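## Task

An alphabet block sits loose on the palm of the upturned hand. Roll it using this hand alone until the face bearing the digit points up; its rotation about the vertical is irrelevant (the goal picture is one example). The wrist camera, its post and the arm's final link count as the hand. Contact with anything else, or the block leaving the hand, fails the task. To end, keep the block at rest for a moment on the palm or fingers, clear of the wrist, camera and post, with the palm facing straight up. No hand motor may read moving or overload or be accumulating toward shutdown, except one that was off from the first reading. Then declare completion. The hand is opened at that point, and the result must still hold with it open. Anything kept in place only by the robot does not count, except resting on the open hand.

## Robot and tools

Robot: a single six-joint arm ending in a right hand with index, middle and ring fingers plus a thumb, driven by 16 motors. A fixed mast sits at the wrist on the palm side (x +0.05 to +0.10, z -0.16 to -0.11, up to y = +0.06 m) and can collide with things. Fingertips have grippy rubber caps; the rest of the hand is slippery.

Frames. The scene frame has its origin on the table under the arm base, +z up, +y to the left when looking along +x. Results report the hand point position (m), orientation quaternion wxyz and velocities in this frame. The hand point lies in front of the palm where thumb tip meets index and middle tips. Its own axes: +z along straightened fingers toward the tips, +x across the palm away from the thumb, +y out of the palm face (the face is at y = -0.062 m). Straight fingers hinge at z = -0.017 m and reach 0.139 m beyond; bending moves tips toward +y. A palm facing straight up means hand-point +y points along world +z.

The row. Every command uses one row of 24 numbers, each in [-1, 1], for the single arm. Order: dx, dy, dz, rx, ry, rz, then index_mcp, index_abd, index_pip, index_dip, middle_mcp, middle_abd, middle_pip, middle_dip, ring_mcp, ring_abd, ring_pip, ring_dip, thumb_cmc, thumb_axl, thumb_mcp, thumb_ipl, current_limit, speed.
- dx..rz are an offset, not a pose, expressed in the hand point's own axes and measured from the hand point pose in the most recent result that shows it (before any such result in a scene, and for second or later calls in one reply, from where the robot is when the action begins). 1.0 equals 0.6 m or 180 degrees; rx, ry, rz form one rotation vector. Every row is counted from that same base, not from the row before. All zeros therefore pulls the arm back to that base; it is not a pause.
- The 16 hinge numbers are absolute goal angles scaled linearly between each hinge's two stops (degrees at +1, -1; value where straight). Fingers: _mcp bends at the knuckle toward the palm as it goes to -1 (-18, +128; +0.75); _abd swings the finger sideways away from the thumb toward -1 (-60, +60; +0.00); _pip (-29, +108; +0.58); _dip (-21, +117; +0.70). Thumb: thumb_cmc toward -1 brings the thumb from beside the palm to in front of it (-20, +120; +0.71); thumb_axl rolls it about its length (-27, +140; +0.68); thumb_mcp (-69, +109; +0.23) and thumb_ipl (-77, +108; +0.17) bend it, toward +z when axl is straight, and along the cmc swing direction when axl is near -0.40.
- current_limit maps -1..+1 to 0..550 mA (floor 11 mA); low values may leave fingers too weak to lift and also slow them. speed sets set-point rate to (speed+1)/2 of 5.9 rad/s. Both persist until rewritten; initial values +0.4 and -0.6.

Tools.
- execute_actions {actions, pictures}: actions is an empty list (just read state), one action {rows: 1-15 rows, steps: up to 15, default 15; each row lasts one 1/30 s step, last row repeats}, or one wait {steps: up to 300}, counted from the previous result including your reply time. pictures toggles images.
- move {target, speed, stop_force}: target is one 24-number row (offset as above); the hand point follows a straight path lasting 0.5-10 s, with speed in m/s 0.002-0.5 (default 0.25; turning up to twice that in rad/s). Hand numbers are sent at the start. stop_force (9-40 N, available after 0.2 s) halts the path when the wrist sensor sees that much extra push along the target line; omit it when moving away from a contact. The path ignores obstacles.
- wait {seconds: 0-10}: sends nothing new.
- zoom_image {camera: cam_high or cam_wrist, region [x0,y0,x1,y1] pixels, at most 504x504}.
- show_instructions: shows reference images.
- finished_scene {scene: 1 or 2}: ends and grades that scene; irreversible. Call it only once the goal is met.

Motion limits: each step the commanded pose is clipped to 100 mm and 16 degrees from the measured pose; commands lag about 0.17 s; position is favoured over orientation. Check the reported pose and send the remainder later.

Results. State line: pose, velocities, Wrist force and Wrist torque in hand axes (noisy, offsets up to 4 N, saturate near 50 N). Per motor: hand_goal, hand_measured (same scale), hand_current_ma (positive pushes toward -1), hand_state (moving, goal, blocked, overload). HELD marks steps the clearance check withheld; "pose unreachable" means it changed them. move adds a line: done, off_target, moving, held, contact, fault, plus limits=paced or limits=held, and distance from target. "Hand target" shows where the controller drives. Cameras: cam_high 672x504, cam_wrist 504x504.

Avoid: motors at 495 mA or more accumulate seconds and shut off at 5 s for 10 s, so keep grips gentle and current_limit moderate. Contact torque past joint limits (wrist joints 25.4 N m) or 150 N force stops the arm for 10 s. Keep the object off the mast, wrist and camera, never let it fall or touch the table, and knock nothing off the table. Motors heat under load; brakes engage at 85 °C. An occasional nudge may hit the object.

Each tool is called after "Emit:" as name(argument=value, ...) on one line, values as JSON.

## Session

Emit:
execute_actions(actions=[])

Scene clock: 0.00 s of 4800.00 s.
end_effector_position=(+0.6029, +0.1026, +0.4855) hand_goal=(+0.046, +0.000, -0.008, +0.280, +0.046, +0.000, -0.008, +0.280, +0.046, +0.000, -0.008, +0.280, -0.104, +0.266, +0.032, -0.018) hand_measured=(+0.060, +0.000, -0.006, +0.282, +0.060, +0.000, -0.006, +0.282, +0.060, +0.000, -0.006, +0.282, -0.094, +0.270, +0.034, -0.016) hand_current_ma=(+77, +0, +12, +12, +77, +0, +12, +12, +77, +0, +12, +12, +64, +27, +12, +12) hand_state=(goal, goal, goal, goal, goal, goal, goal, goal, goal, goal, goal, goal, goal, goal, goal, goal) hand_current_limit=0.40 hand_speed=-0.60 end_effector_quat_wxyz=(+0.488, +0.445, +0.529, +0.533) end_effector_velocity=(-0.000, +0.001, +0.000) end_effector_angular_velocity=(-0.000, -0.001, +0.002)
Joint positions: [-0.133 -1.173  2.184 -4.182 -1.339 -0.041]
Joint velocities: [ 0.001  0.     0.    -0.001  0.    -0.   ]
Motor temperatures (°C, as the motors report them): [26 29 28 31 36 39]
Wrist force (N, on the end effector, along its own x y z axes, offset not removed): no reading
Wrist torque (N m, same axes, about the end effector's origin, offset not removed): no reading
Hand target: +0.603, +0.103, +0.486; +0.488, +0.445, +0.529, +0.533
camera_calibration (this result's frames):
cam_wrist: T_world_to_cam=[[0.0771918, -0.738168, 0.670186, -0.262498], [-0.619015, -0.562425, -0.548178, 0.654876], [0.781577, -0.37254, -0.500352, -0.0626926], [0, 0, 0, 1]] pos_world=[0.47464, 0.151195, 0.503543]

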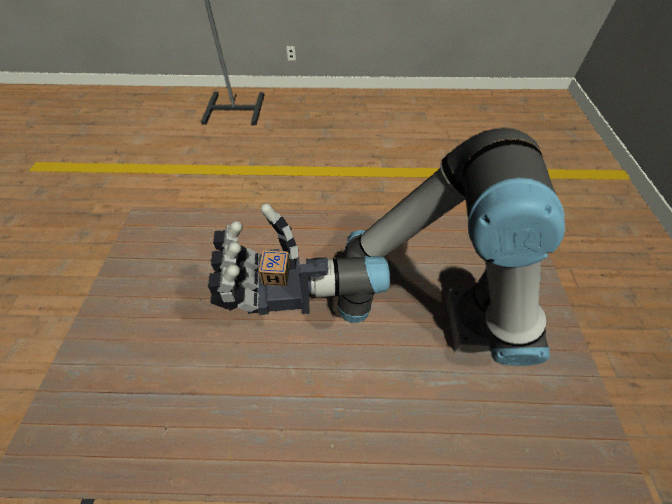

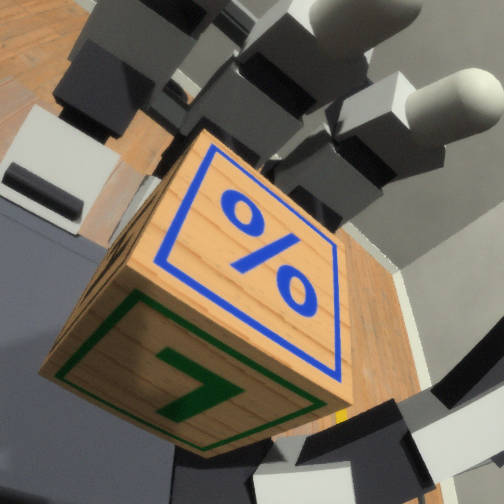

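Emit:
show_instructions()

Emit:
move(target=[0,0,0,0.4,0,0,-0.05,0,0.3,-0.2,-0.05,0,0.3,-0.2,-0.05,0,0.3,-0.2,-0.4,0.27,0.03,0,0.4,-0.6], speed=0.12)

Reference images for this scene: goal picture from the wrist camera place.

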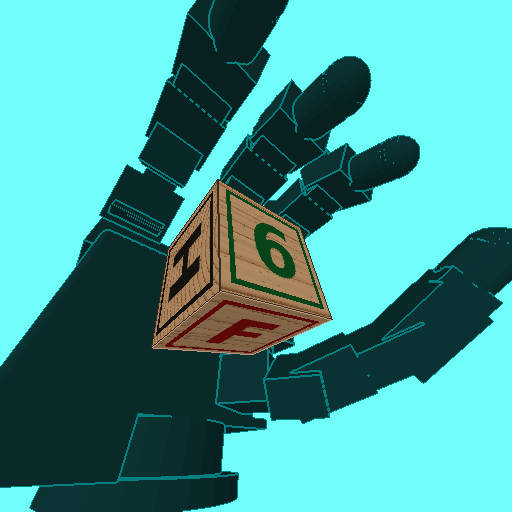

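Scene clock: 8.60 s of 4800.00 s.
end_effector_position=(+0.6023, +0.1026, +0.4854) hand_goal=(-0.050, +0.000, +0.300, -0.200, -0.050, +0.000, +0.300, -0.200, -0.050, +0.000, +0.300, -0.200, -0.400, +0.270, +0.030, +0.000) hand_measured=(-0.038, +0.000, +0.300, -0.198, -0.038, +0.000, +0.300, -0.198, -0.038, +0.000, +0.300, -0.198, -0.398, +0.270, +0.028, -0.004) hand_current_ma=(+69, +0, +1, +12, +73, +0, +1, +12, +70, +0, +1, +12, +14, +2, -18, -20) hand_state=(goal, goal, goal, goal, goal, goal, goal, goal, goal, goal, goal, goal, goal, goal, goal, goal) hand_current_limit=0.40 hand_speed=-0.60 end_effector_quat_wxyz=(+0.134, +0.647, +0.741, +0.120) end_effector_velocity=(+0.000, -0.001, -0.000) end_effector_angular_velocity=(-0.001, +0.012, -0.001)
Joint positions: [-0.067 -1.669  1.718 -1.967 -1.56  -0.17 ]
Joint velocities: [-0.     0.004 -0.01   0.018 -0.002  0.001]
Motor temperatures (°C, as the motors report them): [26 29 28 31 36 39]
Wrist force (N, on the end effector, along its own x y z axes, offset not removed): [-2.5 0.7 -2.0]
Wrist torque (N m, same axes, about the end effector's origin, offset not removed): [0.60 0.12 -0.34]
Hand target: +0.602, +0.103, +0.485; +0.133, +0.647, +0.741, +0.120
Off the commanded pose: 0.001 m, 0 deg.
move: done
camera_calibration (this result's frames):
cam_wrist: T_world_to_cam=[[0.692598, -0.677775, 0.246839, -0.433692], [-0.691489, -0.526465, 0.494649, 0.188219], [-0.205308, -0.51328, -0.833302, 0.708162], [0, 0, 0, 1]] pos_world=[0.575917, 0.168631, 0.604063]

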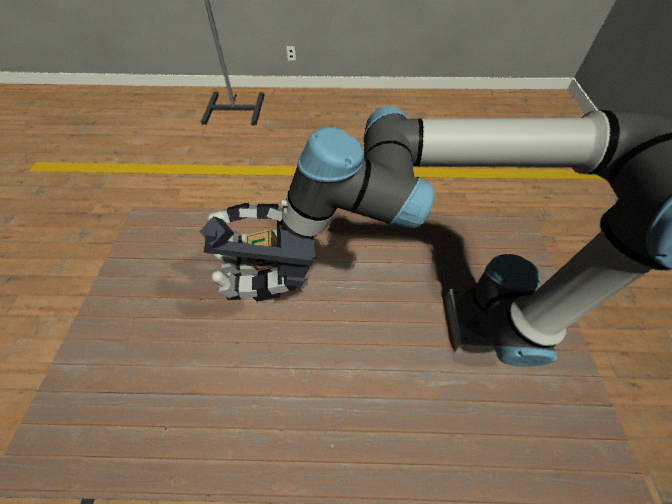

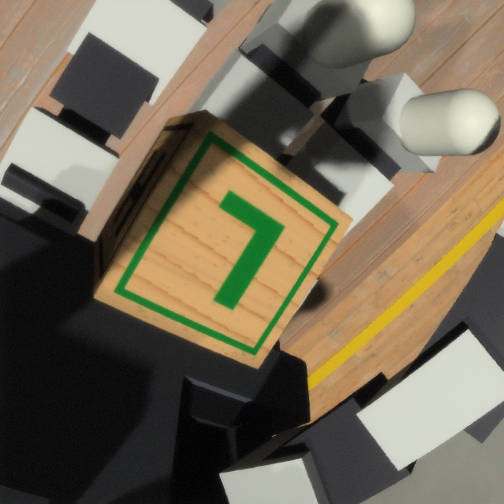

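Emit:
move(target=[0,0,0,-0.39,0,0,0.72,0,0.2,-0.2,0.72,0,0.2,-0.2,0.72,0,0.2,-0.2,-0.4,0.27,0.03,0,0.4,-0.92], speed=0.12)

Emit:
move(target=[0,0,0,-0.09,0,0,0.62,0,0.2,-0.2,0.62,0,0.2,-0.2,0.62,0,0.2,-0.2,-0.7,-0.4,-0.3,0,0.4,-0.6], speed=0.06)

Scene clock: 21.50 s of 4800.00 s.
end_effector_position=(+0.6029, +0.1026, +0.4855) hand_goal=(+0.720, +0.000, +0.200, -0.200, +0.720, +0.000, +0.200, -0.200, +0.720, +0.000, +0.200, -0.200, -0.400, +0.270, +0.030, +0.000) hand_measured=(+0.728, +0.000, +0.208, -0.198, +0.730, +0.000, +0.208, -0.198, +0.730, +0.000, +0.208, -0.198, -0.398, +0.270, +0.028, -0.004) hand_current_ma=(+48, +0, +40, +12, +58, +0, +40, +12, +49, +0, +40, +12, +14, +2, -19, -20) hand_state=(goal, goal, goal, goal, goal, goal, goal, goal, goal, goal, goal, goal, goal, goal, goal, goal) hand_current_limit=0.40 hand_speed=-0.92 end_effector_quat_wxyz=(+0.481, +0.453, +0.537, +0.524) end_effector_velocity=(-0.000, +0.001, +0.000) end_effector_angular_velocity=(+0.001, -0.010, +0.002)
Joint positions: [-0.134 -1.2    2.198 -4.137 -1.339 -0.048]
Joint velocities: [ 0.001  0.009 -0.005 -0.015  0.001  0.002]
Motor temperatures (°C, as the motors report them): [26 29 28 31 36 39]
Wrist force (N, on the end effector, along its own x y z axes, offset not removed): [0.1 -1.0 -1.9]
Wrist torque (N m, same axes, about the end effector's origin, offset not removed): [0.19 0.02 -0.12]
Hand target: +0.603, +0.103, +0.486; +0.481, +0.453, +0.537, +0.525
Off the commanded pose: 0.001 m, 0 deg.
move: done
camera_calibration (this result's frames):
cam_wrist: T_world_to_cam=[[0.0971104, -0.735593, 0.670427, -0.274852], [-0.636464, -0.563772, -0.526379, 0.654897], [0.765169, -0.375586, -0.522926, -0.0415107], [0, 0, 0, 1]] pos_world=[0.475272, 0.151443, 0.507285]

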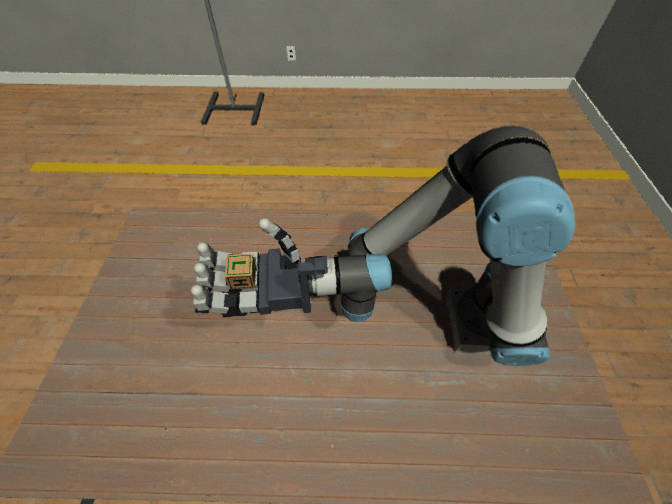

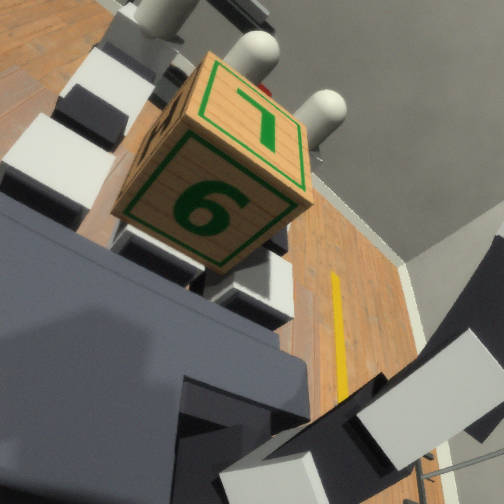

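Scene clock: 24.13 s of 4800.00 s.
end_effector_position=(+0.6030, +0.1026, +0.4856) hand_goal=(+0.620, +0.000, +0.200, -0.200, +0.620, +0.000, +0.200, -0.200, +0.620, +0.000, +0.200, -0.200, -0.700, -0.400, -0.300, +0.000) hand_measured=(+0.642, +0.000, +0.206, -0.198, +0.644, +0.000, +0.206, -0.198, +0.644, +0.000, +0.206, -0.198, -0.704, -0.400, -0.304, -0.002) hand_current_ma=(+126, +0, +31, +12, +133, +0, +31, +12, +127, +0, +31, +12, -23, +6, -21, -20) hand_state=(blocked, goal, goal, goal, blocked, goal, goal, goal, blocked, goal, goal, goal, goal, goal, goal, goal) hand_current_limit=0.40 hand_speed=-0.60 end_effector_quat_wxyz=(+0.540, +0.381, +0.458, +0.595) end_effector_velocity=(+0.000, +0.000, +0.000) end_effector_angular_velocity=(+0.000, -0.011, +0.000)
Joint positions: [-0.123 -0.978  2.038 -4.488 -1.346  0.016]
Joint velocities: [ 0.001  0.008 -0.008 -0.01  -0.001  0.001]
Motor temperatures (°C, as the motors report them): [26 29 28 31 36 39]
Wrist force (N, on the end effector, along its own x y z axes, offset not removed): [-1.6 1.0 -2.6]
Wrist torque (N m, same axes, about the end effector's origin, offset not removed): [0.42 0.28 -0.36]
Hand target: +0.603, +0.103, +0.486; +0.540, +0.380, +0.458, +0.595
Off the commanded pose: 0.000 m, 0 deg.
move: done
camera_calibration (this result's frames):
cam_wrist: T_world_to_cam=[[-0.0787938, -0.759139, 0.646142, -0.154681], [-0.457325, -0.548403, -0.700077, 0.629792], [0.885802, -0.350658, -0.303962, -0.223166], [0, 0, 0, 1]] pos_world=[0.473513, 0.149701, 0.473014]

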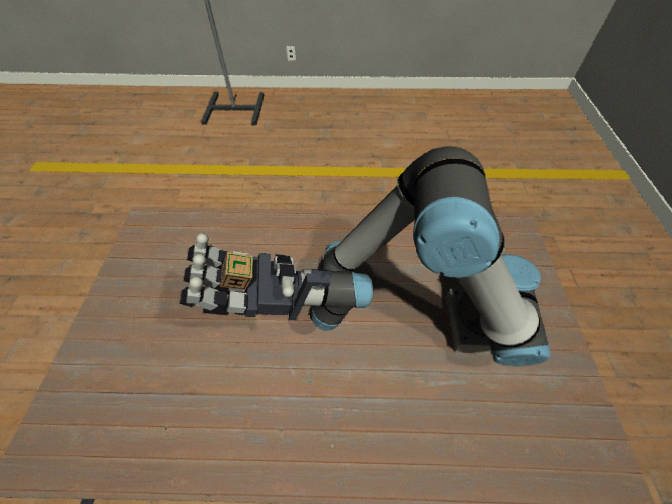

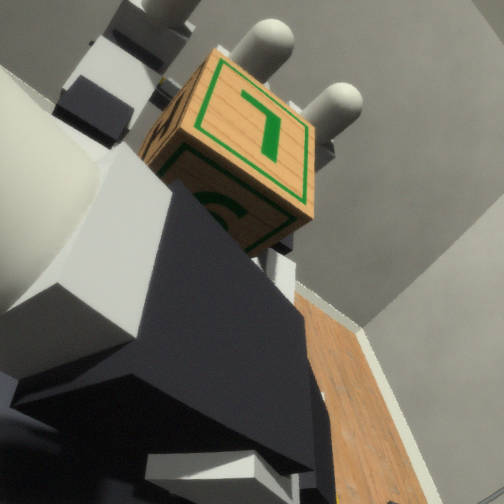

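Emit:
move(target=[0,0,0,-0.08,0,0,0.88,0,0.5,-0.2,0.88,0,0.5,-0.2,0.88,0,0.5,-0.2,-0.7,-0.4,-0.3,0,0.4,-0.6], speed=0.06)

Scene clock: 32.00 s of 4800.00 s.
end_effector_position=(+0.6031, +0.1026, +0.4857) hand_goal=(+0.880, +0.000, +0.500, -0.200, +0.880, +0.000, +0.500, -0.200, +0.880, +0.000, +0.500, -0.200, -0.700, -0.400, -0.300, +0.000) hand_measured=(+0.890, +0.000, +0.500, -0.198, +0.890, +0.000, +0.500, -0.198, +0.890, +0.000, +0.500, -0.198, -0.704, -0.400, -0.304, -0.002) hand_current_ma=(+52, +0, +0, +12, +55, +0, +0, +12, +52, +0, +0, +12, -23, -2, -21, -20) hand_state=(goal, goal, goal, goal, goal, goal, goal, goal, goal, goal, goal, goal, goal, goal, goal, goal) hand_current_limit=0.40 hand_speed=-0.60 end_effector_quat_wxyz=(+0.583, +0.310, +0.381, +0.647) end_effector_velocity=(+0.000, -0.000, -0.000) end_effector_angular_velocity=(+0.002, -0.011, -0.000)
Joint positions: [-0.107 -0.818  1.838 -4.702 -1.37   0.063]
Joint velocities: [ 0.     0.006 -0.01  -0.008 -0.002  0.002]
Motor temperatures (°C, as the motors report them): [26 29 28 31 36 39]
Wrist force (N, on the end effector, along its own x y z axes, offset not removed): [1.2 1.0 -1.4]
Wrist torque (N m, same axes, about the end effector's origin, offset not removed): [0.27 -0.22 -0.06]
Hand target: +0.603, +0.103, +0.486; +0.583, +0.310, +0.380, +0.647
Off the commanded pose: 0.000 m, 0 deg.
move: done
camera_calibration (this result's frames):
cam_wrist: T_world_to_cam=[[-0.22384, -0.780387, 0.58386, -0.0348525], [-0.263545, -0.528278, -0.807135, 0.562992], [0.938317, -0.334543, -0.0874172, -0.361709], [0, 0, 0, 1]] pos_world=[0.479971, 0.149211, 0.44314]

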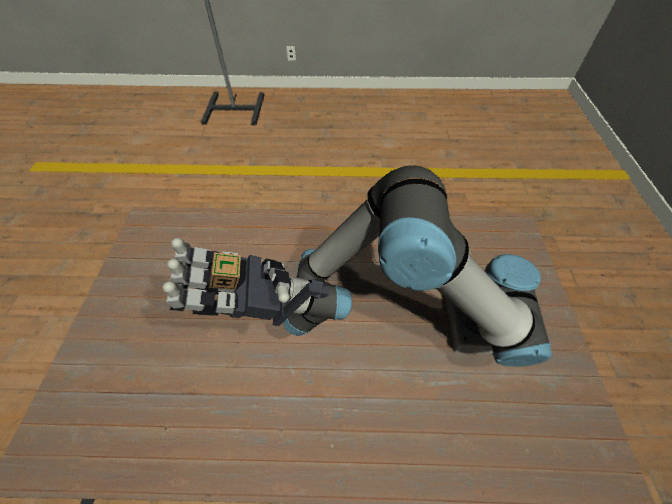

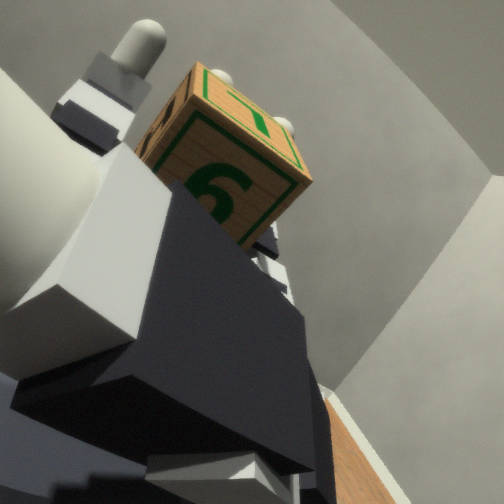

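Emit:
move(target=[0,0,0,0.54,0,0.015,0.8,0,-0.4,0.3,0.8,0,-0.4,0.3,0.8,0,-0.4,0.3,-0.4,0.27,0.03,0,0.4,-0.88], speed=0.11)

Scene clock: 45.00 s of 4800.00 s.
end_effector_position=(+0.6023, +0.1026, +0.4853) hand_goal=(+0.800, +0.000, -0.400, +0.300, +0.800, +0.000, -0.400, +0.300, +0.800, +0.000, -0.400, +0.300, -0.400, +0.270, +0.030, +0.000) hand_measured=(+0.812, +0.000, -0.394, +0.298, +0.816, +0.000, -0.394, +0.298, +0.818, +0.000, -0.392, +0.298, -0.402, +0.268, +0.026, -0.002) hand_current_ma=(+71, +0, +33, -11, +88, +1, +36, -10, +91, +0, +37, -10, -8, -6, -24, -20) hand_state=(goal, goal, goal, goal, goal, goal, goal, goal, goal, goal, goal, goal, goal, goal, goal, goal) hand_current_limit=0.40 hand_speed=-0.88 end_effector_quat_wxyz=(+0.140, +0.651, +0.730, +0.155) end_effector_velocity=(+0.000, -0.000, +0.000) end_effector_angular_velocity=(-0.000, +0.009, -0.002)
Joint positions: [-0.083 -1.691  1.773 -2.054 -1.513 -0.157]
Joint velocities: [ 0.     0.003 -0.01   0.016 -0.001  0.001]
Motor temperatures (°C, as the motors report them): [26 29 28 31 36 39]
Wrist force (N, on the end effector, along its own x y z axes, offset not removed): [-0.8 -1.3 -2.2]
Wrist torque (N m, same axes, about the end effector's origin, offset not removed): [0.16 -0.12 -0.19]
Hand target: +0.602, +0.103, +0.485; +0.139, +0.651, +0.730, +0.155
Off the commanded pose: 0.001 m, 0 deg.
move: done
camera_calibration (this result's frames):
cam_wrist: T_world_to_cam=[[0.671186, -0.696929, 0.252585, -0.421577], [-0.723051, -0.540379, 0.430335, 0.239893], [-0.163421, -0.471467, -0.86661, 0.694749], [0, 0, 0, 1]] pos_world=[0.569948, 0.163375, 0.605326]

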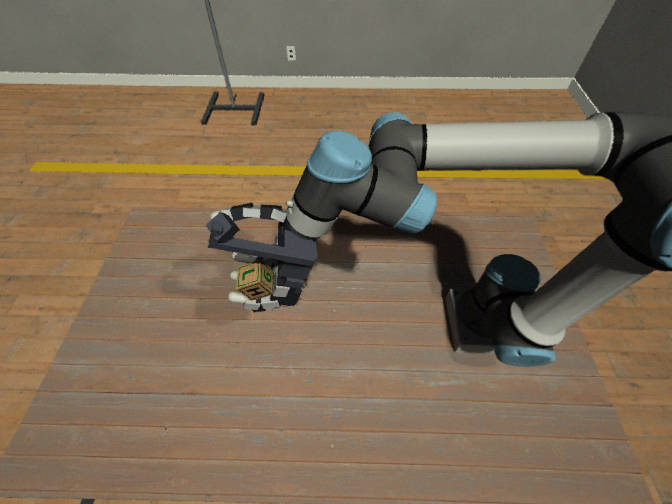

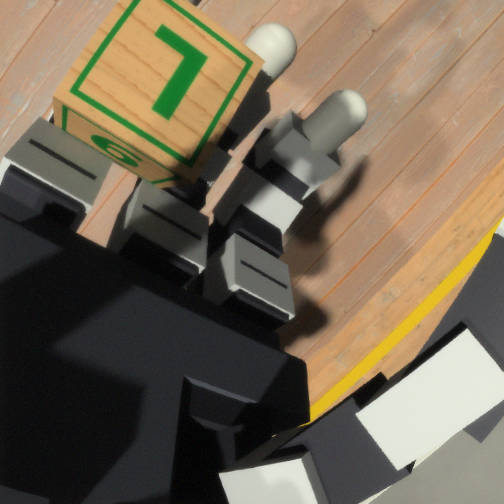

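Emit:
move(target=[0,0,0,-0.27,0,0.02,0.7,0,-0.5,0.3,0.7,0,-0.5,0.3,0.7,0,-0.5,0.3,-0.4,0.27,0.03,0,0.4,-0.88], speed=0.11)

Emit:
move(target=[0,0,0,0,0,0,-0.3,0,-0.1,0.3,-0.3,0,-0.1,0.3,-0.3,0,-0.1,0.3,-0.6,-0.4,-0.2,0,0.4,-0.8])

Scene clock: 53.87 s of 4800.00 s.
end_effector_position=(+0.6027, +0.1026, +0.4853) hand_goal=(+0.700, +0.000, -0.500, +0.300, +0.700, +0.000, -0.500, +0.300, +0.700, +0.000, -0.500, +0.300, -0.400, +0.270, +0.030, +0.000) hand_measured=(+0.716, +0.000, -0.494, +0.298, +0.718, +0.000, -0.494, +0.298, +0.720, +0.000, -0.494, +0.298, -0.400, +0.268, +0.026, -0.002) hand_current_ma=(+85, +0, +31, -11, +100, +1, +36, -6, +106, +0, +33, -6, -5, -6, -24, -20) hand_state=(goal, goal, goal, goal, goal, goal, goal, goal, goal, goal, goal, goal, goal, goal, goal, goal) hand_current_limit=0.40 hand_speed=-0.88 end_effector_quat_wxyz=(+0.390, +0.558, +0.582, +0.446) end_effector_velocity=(+0.000, +0.000, -0.000) end_effector_angular_velocity=(+0.001, -0.009, -0.001)
Joint positions: [-0.094 -1.469  2.242 -3.592 -1.429 -0.008]
Joint velocities: [ 0.001  0.009  0.001 -0.019 -0.001  0.002]
Motor temperatures (°C, as the motors report them): [26 29 28 31 36 39]
Wrist force (N, on the end effector, along its own x y z axes, offset not removed): [-1.7 -1.1 -3.1]
Wrist torque (N m, same axes, about the end effector's origin, offset not removed): [0.19 0.18 -0.37]
Hand target: +0.603, +0.103, +0.485; +0.390, +0.557, +0.582, +0.446
Off the commanded pose: 0.000 m, 0 deg.
move: done
camera_calibration (this result's frames):
cam_wrist: T_world_to_cam=[[0.260041, -0.777782, 0.572218, -0.320873], [-0.802911, -0.503362, -0.319312, 0.648289], [0.536388, -0.376406, -0.755385, 0.209312], [0, 0, 0, 1]] pos_world=[0.491686, 0.155541, 0.548727]

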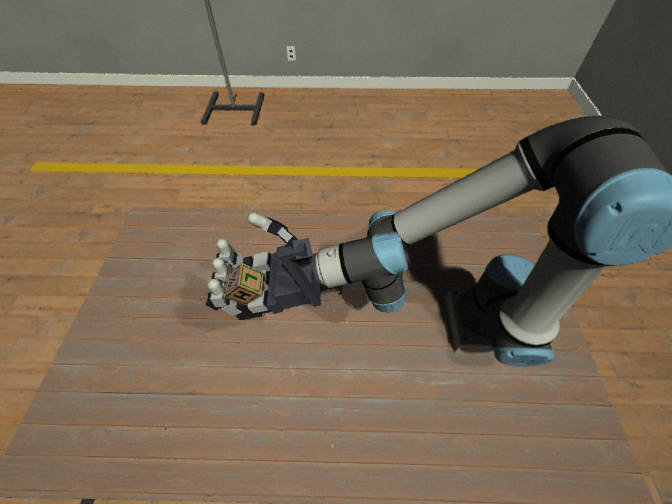

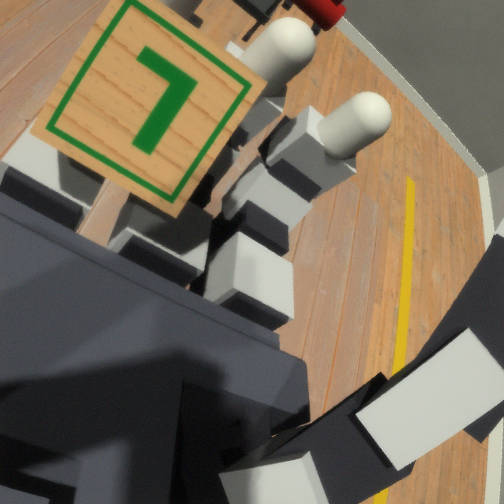

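Scene clock: 56.30 s of 4800.00 s.
end_effector_position=(+0.6027, +0.1026, +0.4853) hand_goal=(-0.300, +0.000, -0.100, +0.300, -0.300, +0.000, -0.100, +0.300, -0.300, +0.000, -0.100, +0.300, -0.600, -0.400, -0.200, +0.000) hand_measured=(-0.288, +0.000, -0.102, +0.298, +0.288, +0.004, -0.102, +0.298, +0.292, +0.000, -0.102, +0.298, -0.602, -0.394, -0.202, -0.002) hand_current_ma=(+65, +0, -6, -11, +385, +20, -6, -6, +385, -3, -6, -6, -8, +32, -16, -20) hand_state=(goal, goal, goal, goal, blocked, goal, goal, goal, blocked, goal, goal, goal, goal, goal, goal, goal) hand_current_limit=0.40 hand_speed=-0.80 end_effector_quat_wxyz=(+0.390, +0.558, +0.582, +0.446) end_effector_velocity=(-0.000, -0.000, +0.000) end_effector_angular_velocity=(-0.001, -0.001, +0.000)
Joint positions: [-0.094 -1.469  2.242 -3.592 -1.429 -0.008]
Joint velocities: [-0.    -0.     0.001 -0.001 -0.    -0.001]
Motor temperatures (°C, as the motors report them): [26 29 28 31 36 39]
Wrist force (N, on the end effector, along its own x y z axes, offset not removed): [-0.3 0.8 -2.0]
Wrist torque (N m, same axes, about the end effector's origin, offset not removed): [0.23 -0.04 -0.28]
Hand target: +0.603, +0.103, +0.485; +0.390, +0.558, +0.582, +0.446
Off the commanded pose: 0.000 m, 0 deg.
move: done
camera_calibration (this result's frames):
cam_wrist: T_world_to_cam=[[0.260036, -0.777779, 0.572224, -0.320869], [-0.802919, -0.503356, -0.319301, 0.648288], [0.536379, -0.37642, -0.755385, 0.20932], [0, 0, 0, 1]] pos_world=[0.491686, 0.155547, 0.548725]

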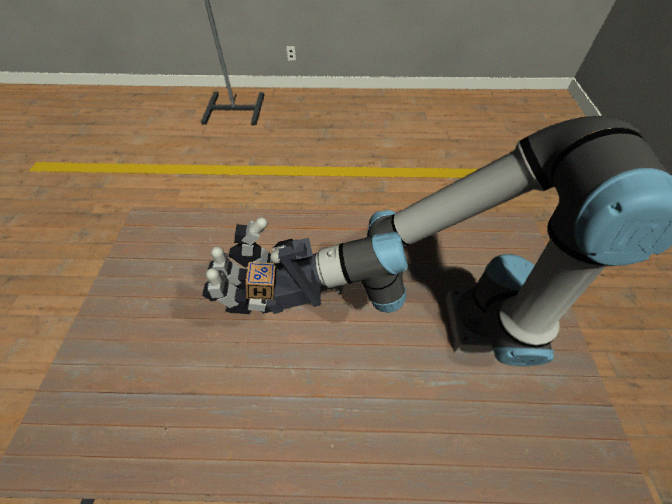

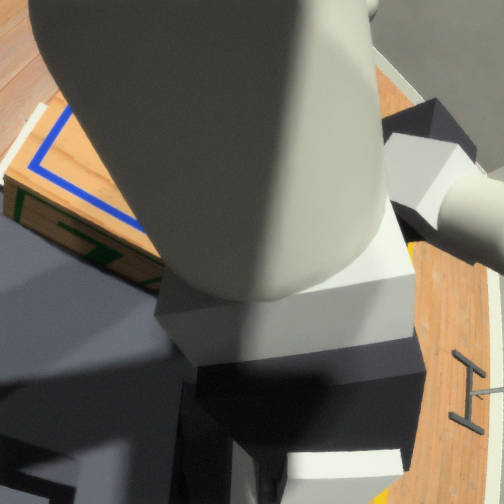

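Emit:
move(target=[0,0,0,0.06,0,0.01,0.78,0,0.15,0,0.78,0,0.15,0,0.78,0,0.15,0,-0.4,0.27,0.03,0,0.4,-0.8], speed=0.06)

Emit:
move(target=[0,0,0,-0.04,0,0,0.7,0,-0.5,0.3,0.7,0,-0.5,0.3,0.7,0,-0.5,0.3,-0.4,0.27,0.03,0,0.4,-0.8], speed=0.05)

Emit:
move(target=[0,0,0,0,0,0,0.25,0,-0.4,0.3,0.25,0,-0.4,0.3,0.25,0,-0.4,0.3,-0.4,0.27,0.03,0,0.4,-0.8])

Scene clock: 65.90 s of 4800.00 s.
end_effector_position=(+0.6026, +0.1026, +0.4852) hand_goal=(+0.780, +0.000, +0.150, +0.000, +0.780, +0.000, +0.150, +0.000, +0.780, +0.000, +0.150, +0.000, -0.400, +0.270, +0.030, +0.000) hand_measured=(+0.788, +0.000, +0.150, +0.002, +0.788, +0.004, +0.150, +0.004, +0.788, +0.000, +0.150, +0.002, -0.400, +0.268, +0.024, -0.002) hand_current_ma=(+42, +0, +2, +13, +48, +17, +2, +16, +48, -3, +2, +16, -3, -8, -35, -20) hand_state=(goal, goal, goal, goal, goal, goal, goal, goal, goal, goal, goal, goal, goal, goal, goal, goal) hand_current_limit=0.40 hand_speed=-0.80 end_effector_quat_wxyz=(+0.329, +0.601, +0.612, +0.395) end_effector_velocity=(+0.000, -0.001, +0.000) end_effector_angular_velocity=(+0.002, -0.000, -0.002)
Joint positions: [-0.092 -1.604  2.204 -3.229 -1.432 -0.003]
Joint velocities: [-0.001 -0.    -0.     0.    -0.     0.002]
Motor temperatures (°C, as the motors report them): [26 29 28 31 36 39]
Wrist force (N, on the end effector, along its own x y z axes, offset not removed): [0.9 0.3 -2.8]
Wrist torque (N m, same axes, about the end effector's origin, offset not removed): [0.37 -0.05 -0.16]
Hand target: +0.603, +0.103, +0.485; +0.329, +0.601, +0.612, +0.395
Off the commanded pose: 0.000 m, 0 deg.
move: done
camera_calibration (this result's frames):
cam_wrist: T_world_to_cam=[[0.361353, -0.786763, 0.500428, -0.346098], [-0.850314, -0.498274, -0.169375, 0.603487], [0.382609, -0.364317, -0.849049, 0.346193], [0, 0, 0, 1]] pos_world=[0.505761, 0.154529, 0.569348]

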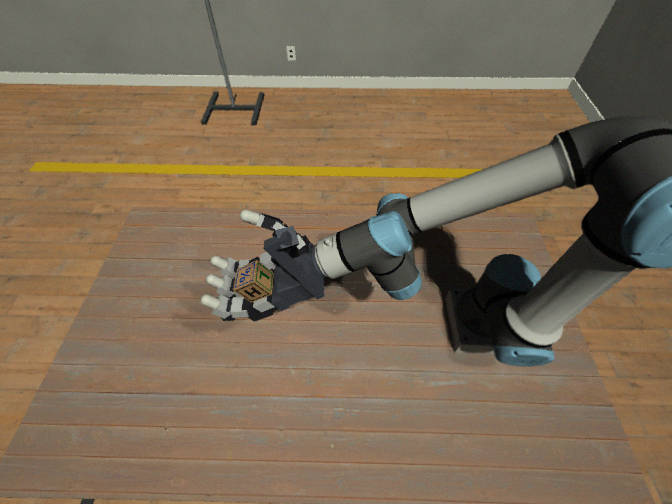

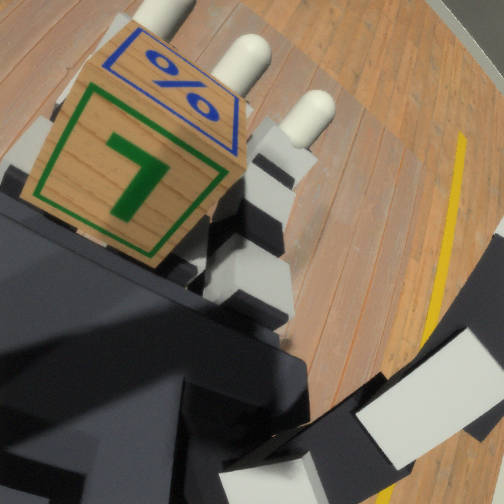

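Scene clock: 67.47 s of 4800.00 s.
end_effector_position=(+0.6026, +0.1026, +0.4852) hand_goal=(+0.700, +0.000, -0.500, +0.300, +0.700, +0.000, -0.500, +0.300, +0.700, +0.000, -0.500, +0.300, -0.400, +0.270, +0.030, +0.000) hand_measured=(+0.722, +0.000, -0.494, +0.298, +0.724, +0.004, -0.494, +0.298, +0.724, +0.000, -0.494, +0.298, -0.400, +0.268, +0.024, -0.002) hand_current_ma=(+122, +0, +33, -12, +132, +17, +33, -12, +127, -3, +33, -12, -3, -8, -35, -20) hand_state=(blocked, goal, goal, goal, blocked, goal, goal, goal, blocked, goal, goal, goal, goal, goal, goal, goal) hand_current_limit=0.40 hand_speed=-0.80 end_effector_quat_wxyz=(+0.365, +0.579, +0.587, +0.432) end_effector_velocity=(-0.000, +0.000, -0.000) end_effector_angular_velocity=(+0.001, -0.007, -0.000)
Joint positions: [-0.088 -1.518  2.233 -3.47  -1.437  0.017]
Joint velocities: [ 0.001  0.005  0.001 -0.014 -0.001  0.001]
Motor temperatures (°C, as the motors report them): [26 29 28 31 36 39]
Wrist force (N, on the end effector, along its own x y z axes, offset not removed): [0.1 1.8 -2.5]
Wrist torque (N m, same axes, about the end effector's origin, offset not removed): [0.52 -0.04 -0.15]
Hand target: +0.603, +0.103, +0.485; +0.366, +0.579, +0.586, +0.433
Off the commanded pose: 0.000 m, 0 deg.
move: done
camera_calibration (this result's frames):
cam_wrist: T_world_to_cam=[[0.289792, -0.793674, 0.534885, -0.319026], [-0.826835, -0.489083, -0.277745, 0.641033], [0.482042, -0.361773, -0.79797, 0.26123], [0, 0, 0, 1]] pos_world=[0.496556, 0.154822, 0.55714]

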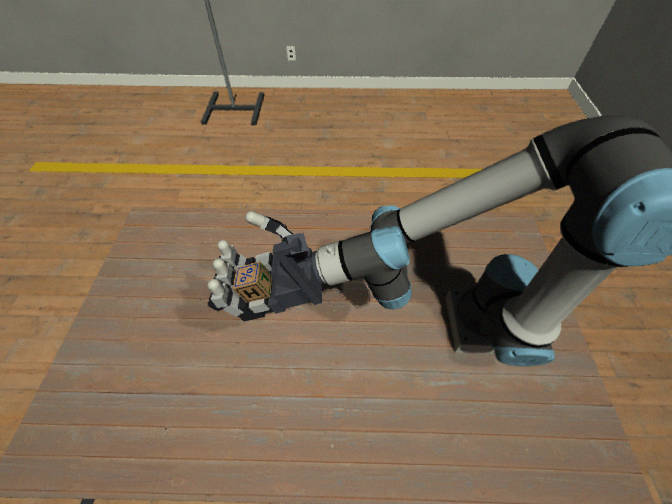

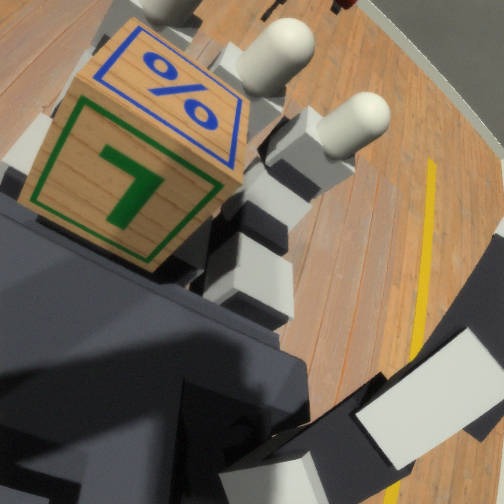

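Scene clock: 68.70 s of 4800.00 s.
end_effector_position=(+0.6026, +0.1026, +0.4852) hand_goal=(+0.250, +0.000, -0.400, +0.300, +0.250, +0.000, -0.400, +0.300, +0.250, +0.000, -0.400, +0.300, -0.400, +0.270, +0.030, +0.000) hand_measured=(+0.270, +0.000, -0.400, +0.298, +0.292, +0.004, -0.400, +0.298, +0.296, +0.000, -0.400, +0.298, -0.400, +0.268, +0.024, -0.002) hand_current_ma=(+116, +0, -5, -12, +241, +17, -5, -12, +242, -3, -5, -12, -3, -8, -35, -20) hand_state=(blocked, goal, goal, goal, blocked, goal, goal, goal, blocked, goal, goal, goal, goal, goal, goal, goal) hand_current_limit=0.40 hand_speed=-0.80 end_effector_quat_wxyz=(+0.365, +0.579, +0.587, +0.432) end_effector_velocity=(+0.000, +0.001, -0.000) end_effector_angular_velocity=(-0.000, +0.001, +0.001)
Joint positions: [-0.088 -1.518  2.233 -3.47  -1.437  0.017]
Joint velocities: [ 0.001  0.    -0.     0.001  0.    -0.   ]
Motor temperatures (°C, as the motors report them): [26 29 28 31 36 39]
Wrist force (N, on the end effector, along its own x y z axes, offset not removed): [1.9 -0.1 -0.9]
Wrist torque (N m, same axes, about the end effector's origin, offset not removed): [0.14 -0.36 0.13]
Hand target: +0.603, +0.103, +0.485; +0.365, +0.579, +0.587, +0.432
Off the commanded pose: 0.000 m, 0 deg.
move: done
camera_calibration (this result's frames):
cam_wrist: T_world_to_cam=[[0.289797, -0.793692, 0.534857, -0.319002], [-0.82685, -0.489063, -0.277732, 0.641026], [0.482013, -0.361761, -0.797993, 0.261247], [0, 0, 0, 1]] pos_world=[0.496554, 0.154822, 0.557127]

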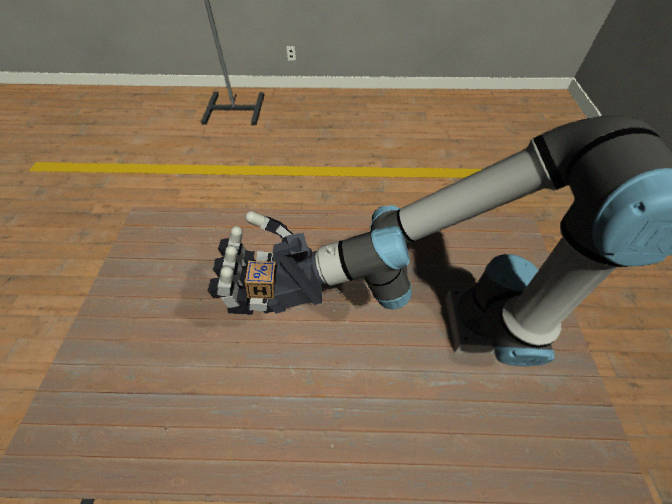

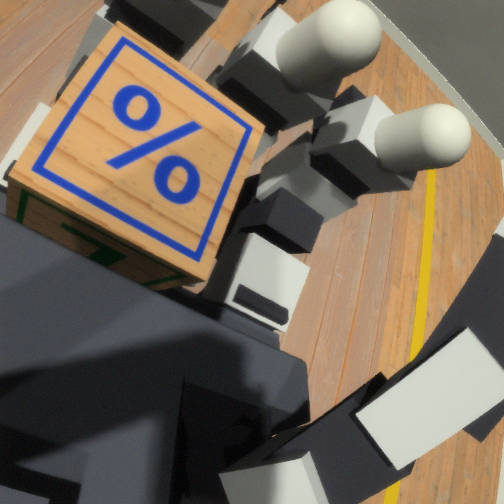

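Emit:
move(target=[0,0,0,-0.2,0,0,0.33,0,-0.95,0.4,0.33,0,-0.95,0.4,0.33,0,-0.95,0.4,-0.4,0.27,0.03,0,0.4,-0.9], speed=0.1)

Scene clock: 77.13 s of 4800.00 s.
end_effector_position=(+0.6029, +0.1026, +0.4855) hand_goal=(+0.330, +0.000, -0.950, +0.400, +0.330, +0.000, -0.950, +0.400, +0.330, +0.000, -0.950, +0.400, -0.400, +0.270, +0.030, +0.000) hand_measured=(+0.336, +0.000, -0.950, +0.396, +0.346, +0.004, -0.800, +0.416, +0.344, +0.000, -0.784, +0.414, -0.400, +0.268, +0.028, -0.002) hand_current_ma=(+37, +0, +0, -16, +93, +17, +385, +78, +74, -3, +385, +84, -3, -8, -16, -20) hand_state=(goal, goal, goal, goal, goal, goal, blocked, goal, goal, goal, blocked, goal, goal, goal, goal, goal) hand_current_limit=0.40 hand_speed=-0.90 end_effector_quat_wxyz=(+0.526, +0.438, +0.425, +0.592) end_effector_velocity=(-0.000, +0.001, +0.001) end_effector_angular_velocity=(+0.001, -0.010, +0.001)
Joint positions: [-0.052 -1.     2.044 -4.43  -1.506  0.083]
Joint velocities: [ 0.002  0.006 -0.007 -0.009 -0.002  0.   ]
Motor temperatures (°C, as the motors report them): [26 29 28 31 36 39]
Wrist force (N, on the end effector, along its own x y z axes, offset not removed): [1.1 0.4 -2.0]
Wrist torque (N m, same axes, about the end effector's origin, offset not removed): [0.21 -0.21 -0.05]
Hand target: +0.603, +0.103, +0.486; +0.526, +0.438, +0.424, +0.593
Off the commanded pose: 0.000 m, 0 deg.
move: done
camera_calibration (this result's frames):
cam_wrist: T_world_to_cam=[[-0.102115, -0.820073, 0.563075, -0.0939491], [-0.521983, -0.437676, -0.732102, 0.672858], [0.846821, -0.368674, -0.383371, -0.159216], [0, 0, 0, 1]] pos_world=[0.476454, 0.15875, 0.484462]

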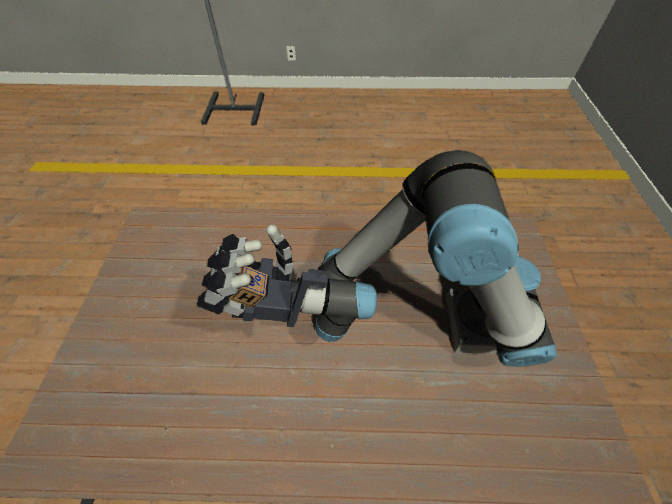

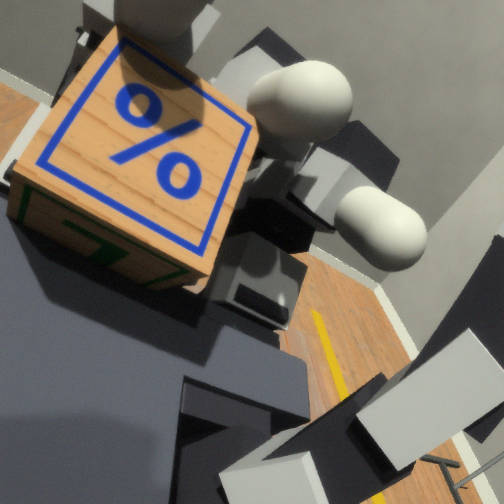

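Clamped; release and tilt further.

Emit:
move(target=[0,0,0,-0.08,0,0,0.33,0,-0.3,0.5,0.33,0,-0.3,0.5,0.33,0,-0.3,0.5,-0.8,-0.4,-0.3,0,0.4,-0.6], speed=0.06)

Scene clock: 81.90 s of 4800.00 s.
end_effector_position=(+0.6030, +0.1026, +0.4856) hand_goal=(+0.330, +0.000, -0.300, +0.500, +0.330, +0.000, -0.300, +0.500, +0.330, +0.000, -0.300, +0.500, -0.800, -0.400, -0.300, +0.000) hand_measured=(+0.336, +0.000, -0.304, +0.496, +0.340, +0.004, -0.304, +0.496, +0.342, +0.000, -0.304, +0.496, -0.804, -0.400, -0.302, -0.002) hand_current_ma=(+36, +0, -24, -17, +58, +16, -23, -17, +59, -3, -23, -17, -22, -1, -19, -17) hand_state=(goal, goal, goal, goal, goal, goal, goal, goal, goal, goal, goal, goal, goal, goal, goal, goal) hand_current_limit=0.40 hand_speed=-0.60 end_effector_quat_wxyz=(+0.577, +0.369, +0.347, +0.641) end_effector_velocity=(+0.000, +0.000, -0.000) end_effector_angular_velocity=(+0.001, -0.010, -0.001)
Joint positions: [-0.038 -0.835  1.851 -4.651 -1.541  0.09 ]
Joint velocities: [ 0.001  0.006 -0.009 -0.008 -0.002  0.   ]
Motor temperatures (°C, as the motors report them): [26 29 28 31 36 39]
Wrist force (N, on the end effector, along its own x y z axes, offset not removed): [-0.1 1.9 -2.4]
Wrist torque (N m, same axes, about the end effector's origin, offset not removed): [0.47 -0.07 -0.26]
Hand target: +0.603, +0.103, +0.486; +0.577, +0.368, +0.347, +0.641
Off the commanded pose: 0.000 m, 0 deg.
move: done
camera_calibration (this result's frames):
cam_wrist: T_world_to_cam=[[-0.250759, -0.82525, 0.506046, 0.0238427], [-0.331946, -0.417753, -0.845751, 0.611554], [0.909358, -0.38006, -0.169183, -0.299793], [0, 0, 0, 1]] pos_world=[0.481601, 0.161216, 0.454437]

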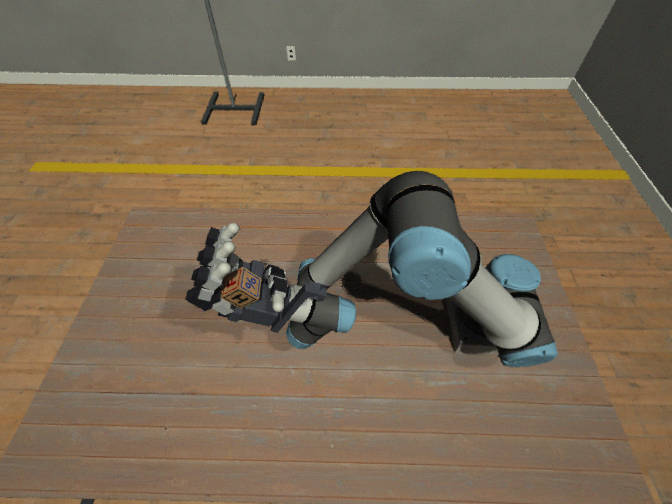

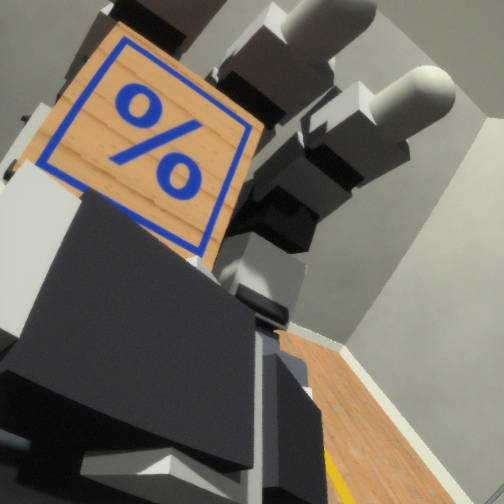

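Emit:
move(target=[0,0,0,-0.09,0,0,0.38,0,-0.3,0.5,0.38,0,-0.3,0.5,0.38,0,-0.3,0.5,-0.8,-0.5,-0.3,0,0.4,-0.6], speed=0.06)

Scene clock: 88.67 s of 4800.00 s.
end_effector_position=(+0.6030, +0.1026, +0.4858) hand_goal=(+0.380, +0.000, -0.300, +0.500, +0.380, +0.000, -0.300, +0.500, +0.380, +0.000, -0.300, +0.500, -0.800, -0.500, -0.300, +0.000) hand_measured=(+0.382, +0.000, -0.304, +0.496, +0.382, +0.004, -0.304, +0.496, +0.382, +0.000, -0.304, +0.496, -0.804, -0.484, -0.302, -0.002) hand_current_ma=(+11, +0, -24, -17, +11, +16, -23, -17, +12, -3, -23, -17, -25, +92, -19, -17) hand_state=(goal, goal, goal, goal, goal, goal, goal, goal, goal, goal, goal, goal, goal, goal, goal, goal) hand_current_limit=0.40 hand_speed=-0.60 end_effector_quat_wxyz=(+0.623, +0.284, +0.254, +0.683) end_effector_velocity=(+0.000, -0.000, +0.000) end_effector_angular_velocity=(+0.001, -0.012, -0.001)
Joint positions: [-0.025 -0.683  1.583 -4.816 -1.576  0.086]
Joint velocities: [ 0.     0.005 -0.012 -0.005 -0.002 -0.   ]
Motor temperatures (°C, as the motors report them): [26 29 28 31 36 39]
Wrist force (N, on the end effector, along its own x y z axes, offset not removed): [-1.3 1.0 -2.4]
Wrist torque (N m, same axes, about the end effector's origin, offset not removed): [0.16 0.18 -0.20]
Hand target: +0.603, +0.103, +0.486; +0.623, +0.284, +0.254, +0.683
Off the commanded pose: 0.000 m, 0 deg.
move: done
camera_calibration (this result's frames):
cam_wrist: T_world_to_cam=[[-0.395375, -0.826704, 0.400298, 0.162509], [-0.0918421, -0.398042, -0.912758, 0.497443], [0.913917, -0.397646, 0.0814497, -0.422516], [0, 0, 0, 1]] pos_world=[0.496083, 0.164338, 0.423407]

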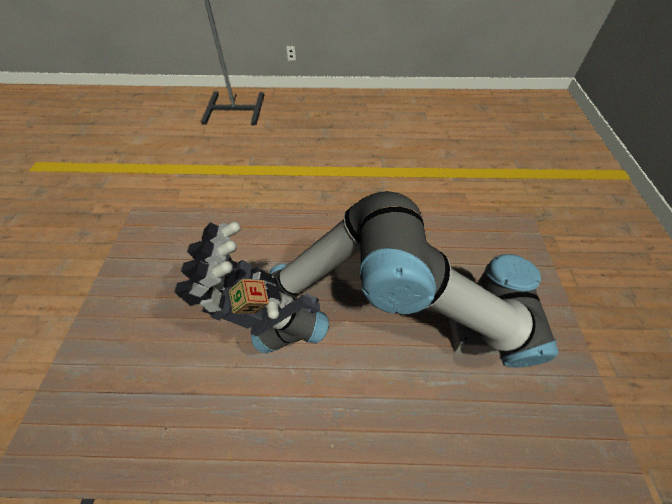

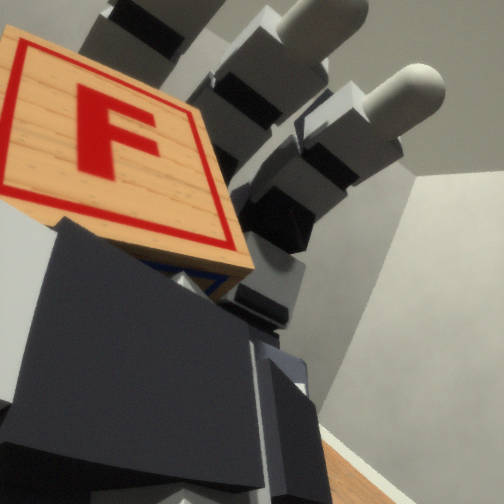

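Rolled. One more: slide onto fingers.

Emit:
move(target=[0,0,0,0.39,0,0,0.72,0,-0.1,0,0.72,0,-0.1,0,0.72,0,-0.1,0,-0.8,-0.5,-0.3,0,0.4,-0.6], speed=0.12)

Scene clock: 97.00 s of 4800.00 s.
end_effector_position=(+0.6025, +0.1026, +0.4852) hand_goal=(+0.720, +0.000, -0.100, +0.000, +0.720, +0.000, -0.100, +0.000, +0.720, +0.000, -0.100, +0.000, -0.800, -0.500, -0.300, +0.000) hand_measured=(+0.728, +0.000, -0.100, +0.002, +0.728, +0.004, -0.100, +0.002, +0.730, +0.000, -0.100, +0.002, -0.804, -0.484, -0.302, -0.002) hand_current_ma=(+47, +0, +1, +12, +47, +16, +1, +12, +62, -3, +3, +12, -25, +93, -19, -17) hand_state=(goal, goal, goal, goal, goal, goal, goal, goal, goal, goal, goal, goal, goal, goal, goal, goal) hand_current_limit=0.40 hand_speed=-0.60 end_effector_quat_wxyz=(+0.346, +0.591, +0.600, +0.413) end_effector_velocity=(+0.000, -0.000, +0.000) end_effector_angular_velocity=(-0.002, +0.008, +0.000)
Joint positions: [-0.09  -1.565  2.221 -3.346 -1.434  0.007]
Joint velocities: [-0.001 -0.005 -0.003  0.015 -0.    -0.003]
Motor temperatures (°C, as the motors report them): [26 29 28 31 36 39]
Wrist force (N, on the end effector, along its own x y z axes, offset not removed): [-0.5 1.1 -0.4]
Wrist torque (N m, same axes, about the end effector's origin, offset not removed): [0.26 -0.12 -0.29]
Hand target: +0.603, +0.103, +0.485; +0.346, +0.591, +0.600, +0.413
Off the commanded pose: 0.001 m, 0 deg.
move: done
camera_calibration (this result's frames):
cam_wrist: T_world_to_cam=[[0.327419, -0.790154, 0.518125, -0.333856], [-0.840687, -0.493927, -0.221995, 0.622742], [0.431326, -0.362895, -0.825993, 0.30547], [0, 0, 0, 1]] pos_world=[0.501085, 0.154645, 0.563542]

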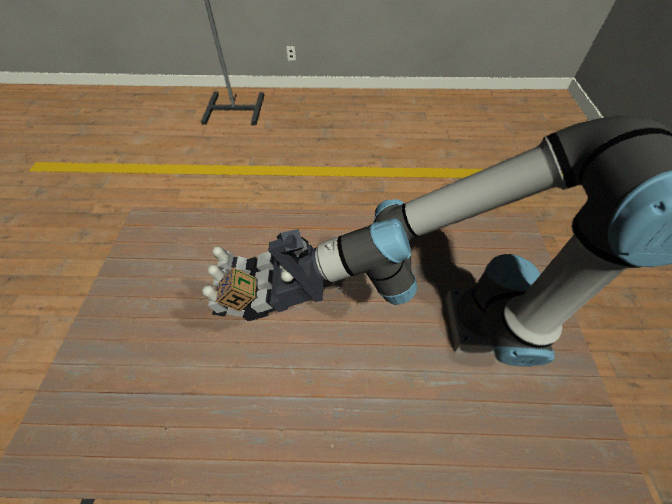

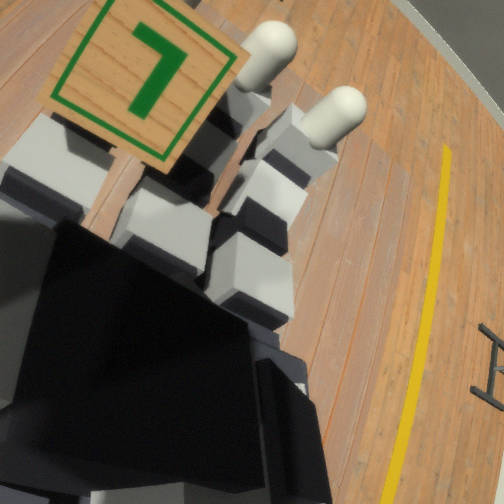

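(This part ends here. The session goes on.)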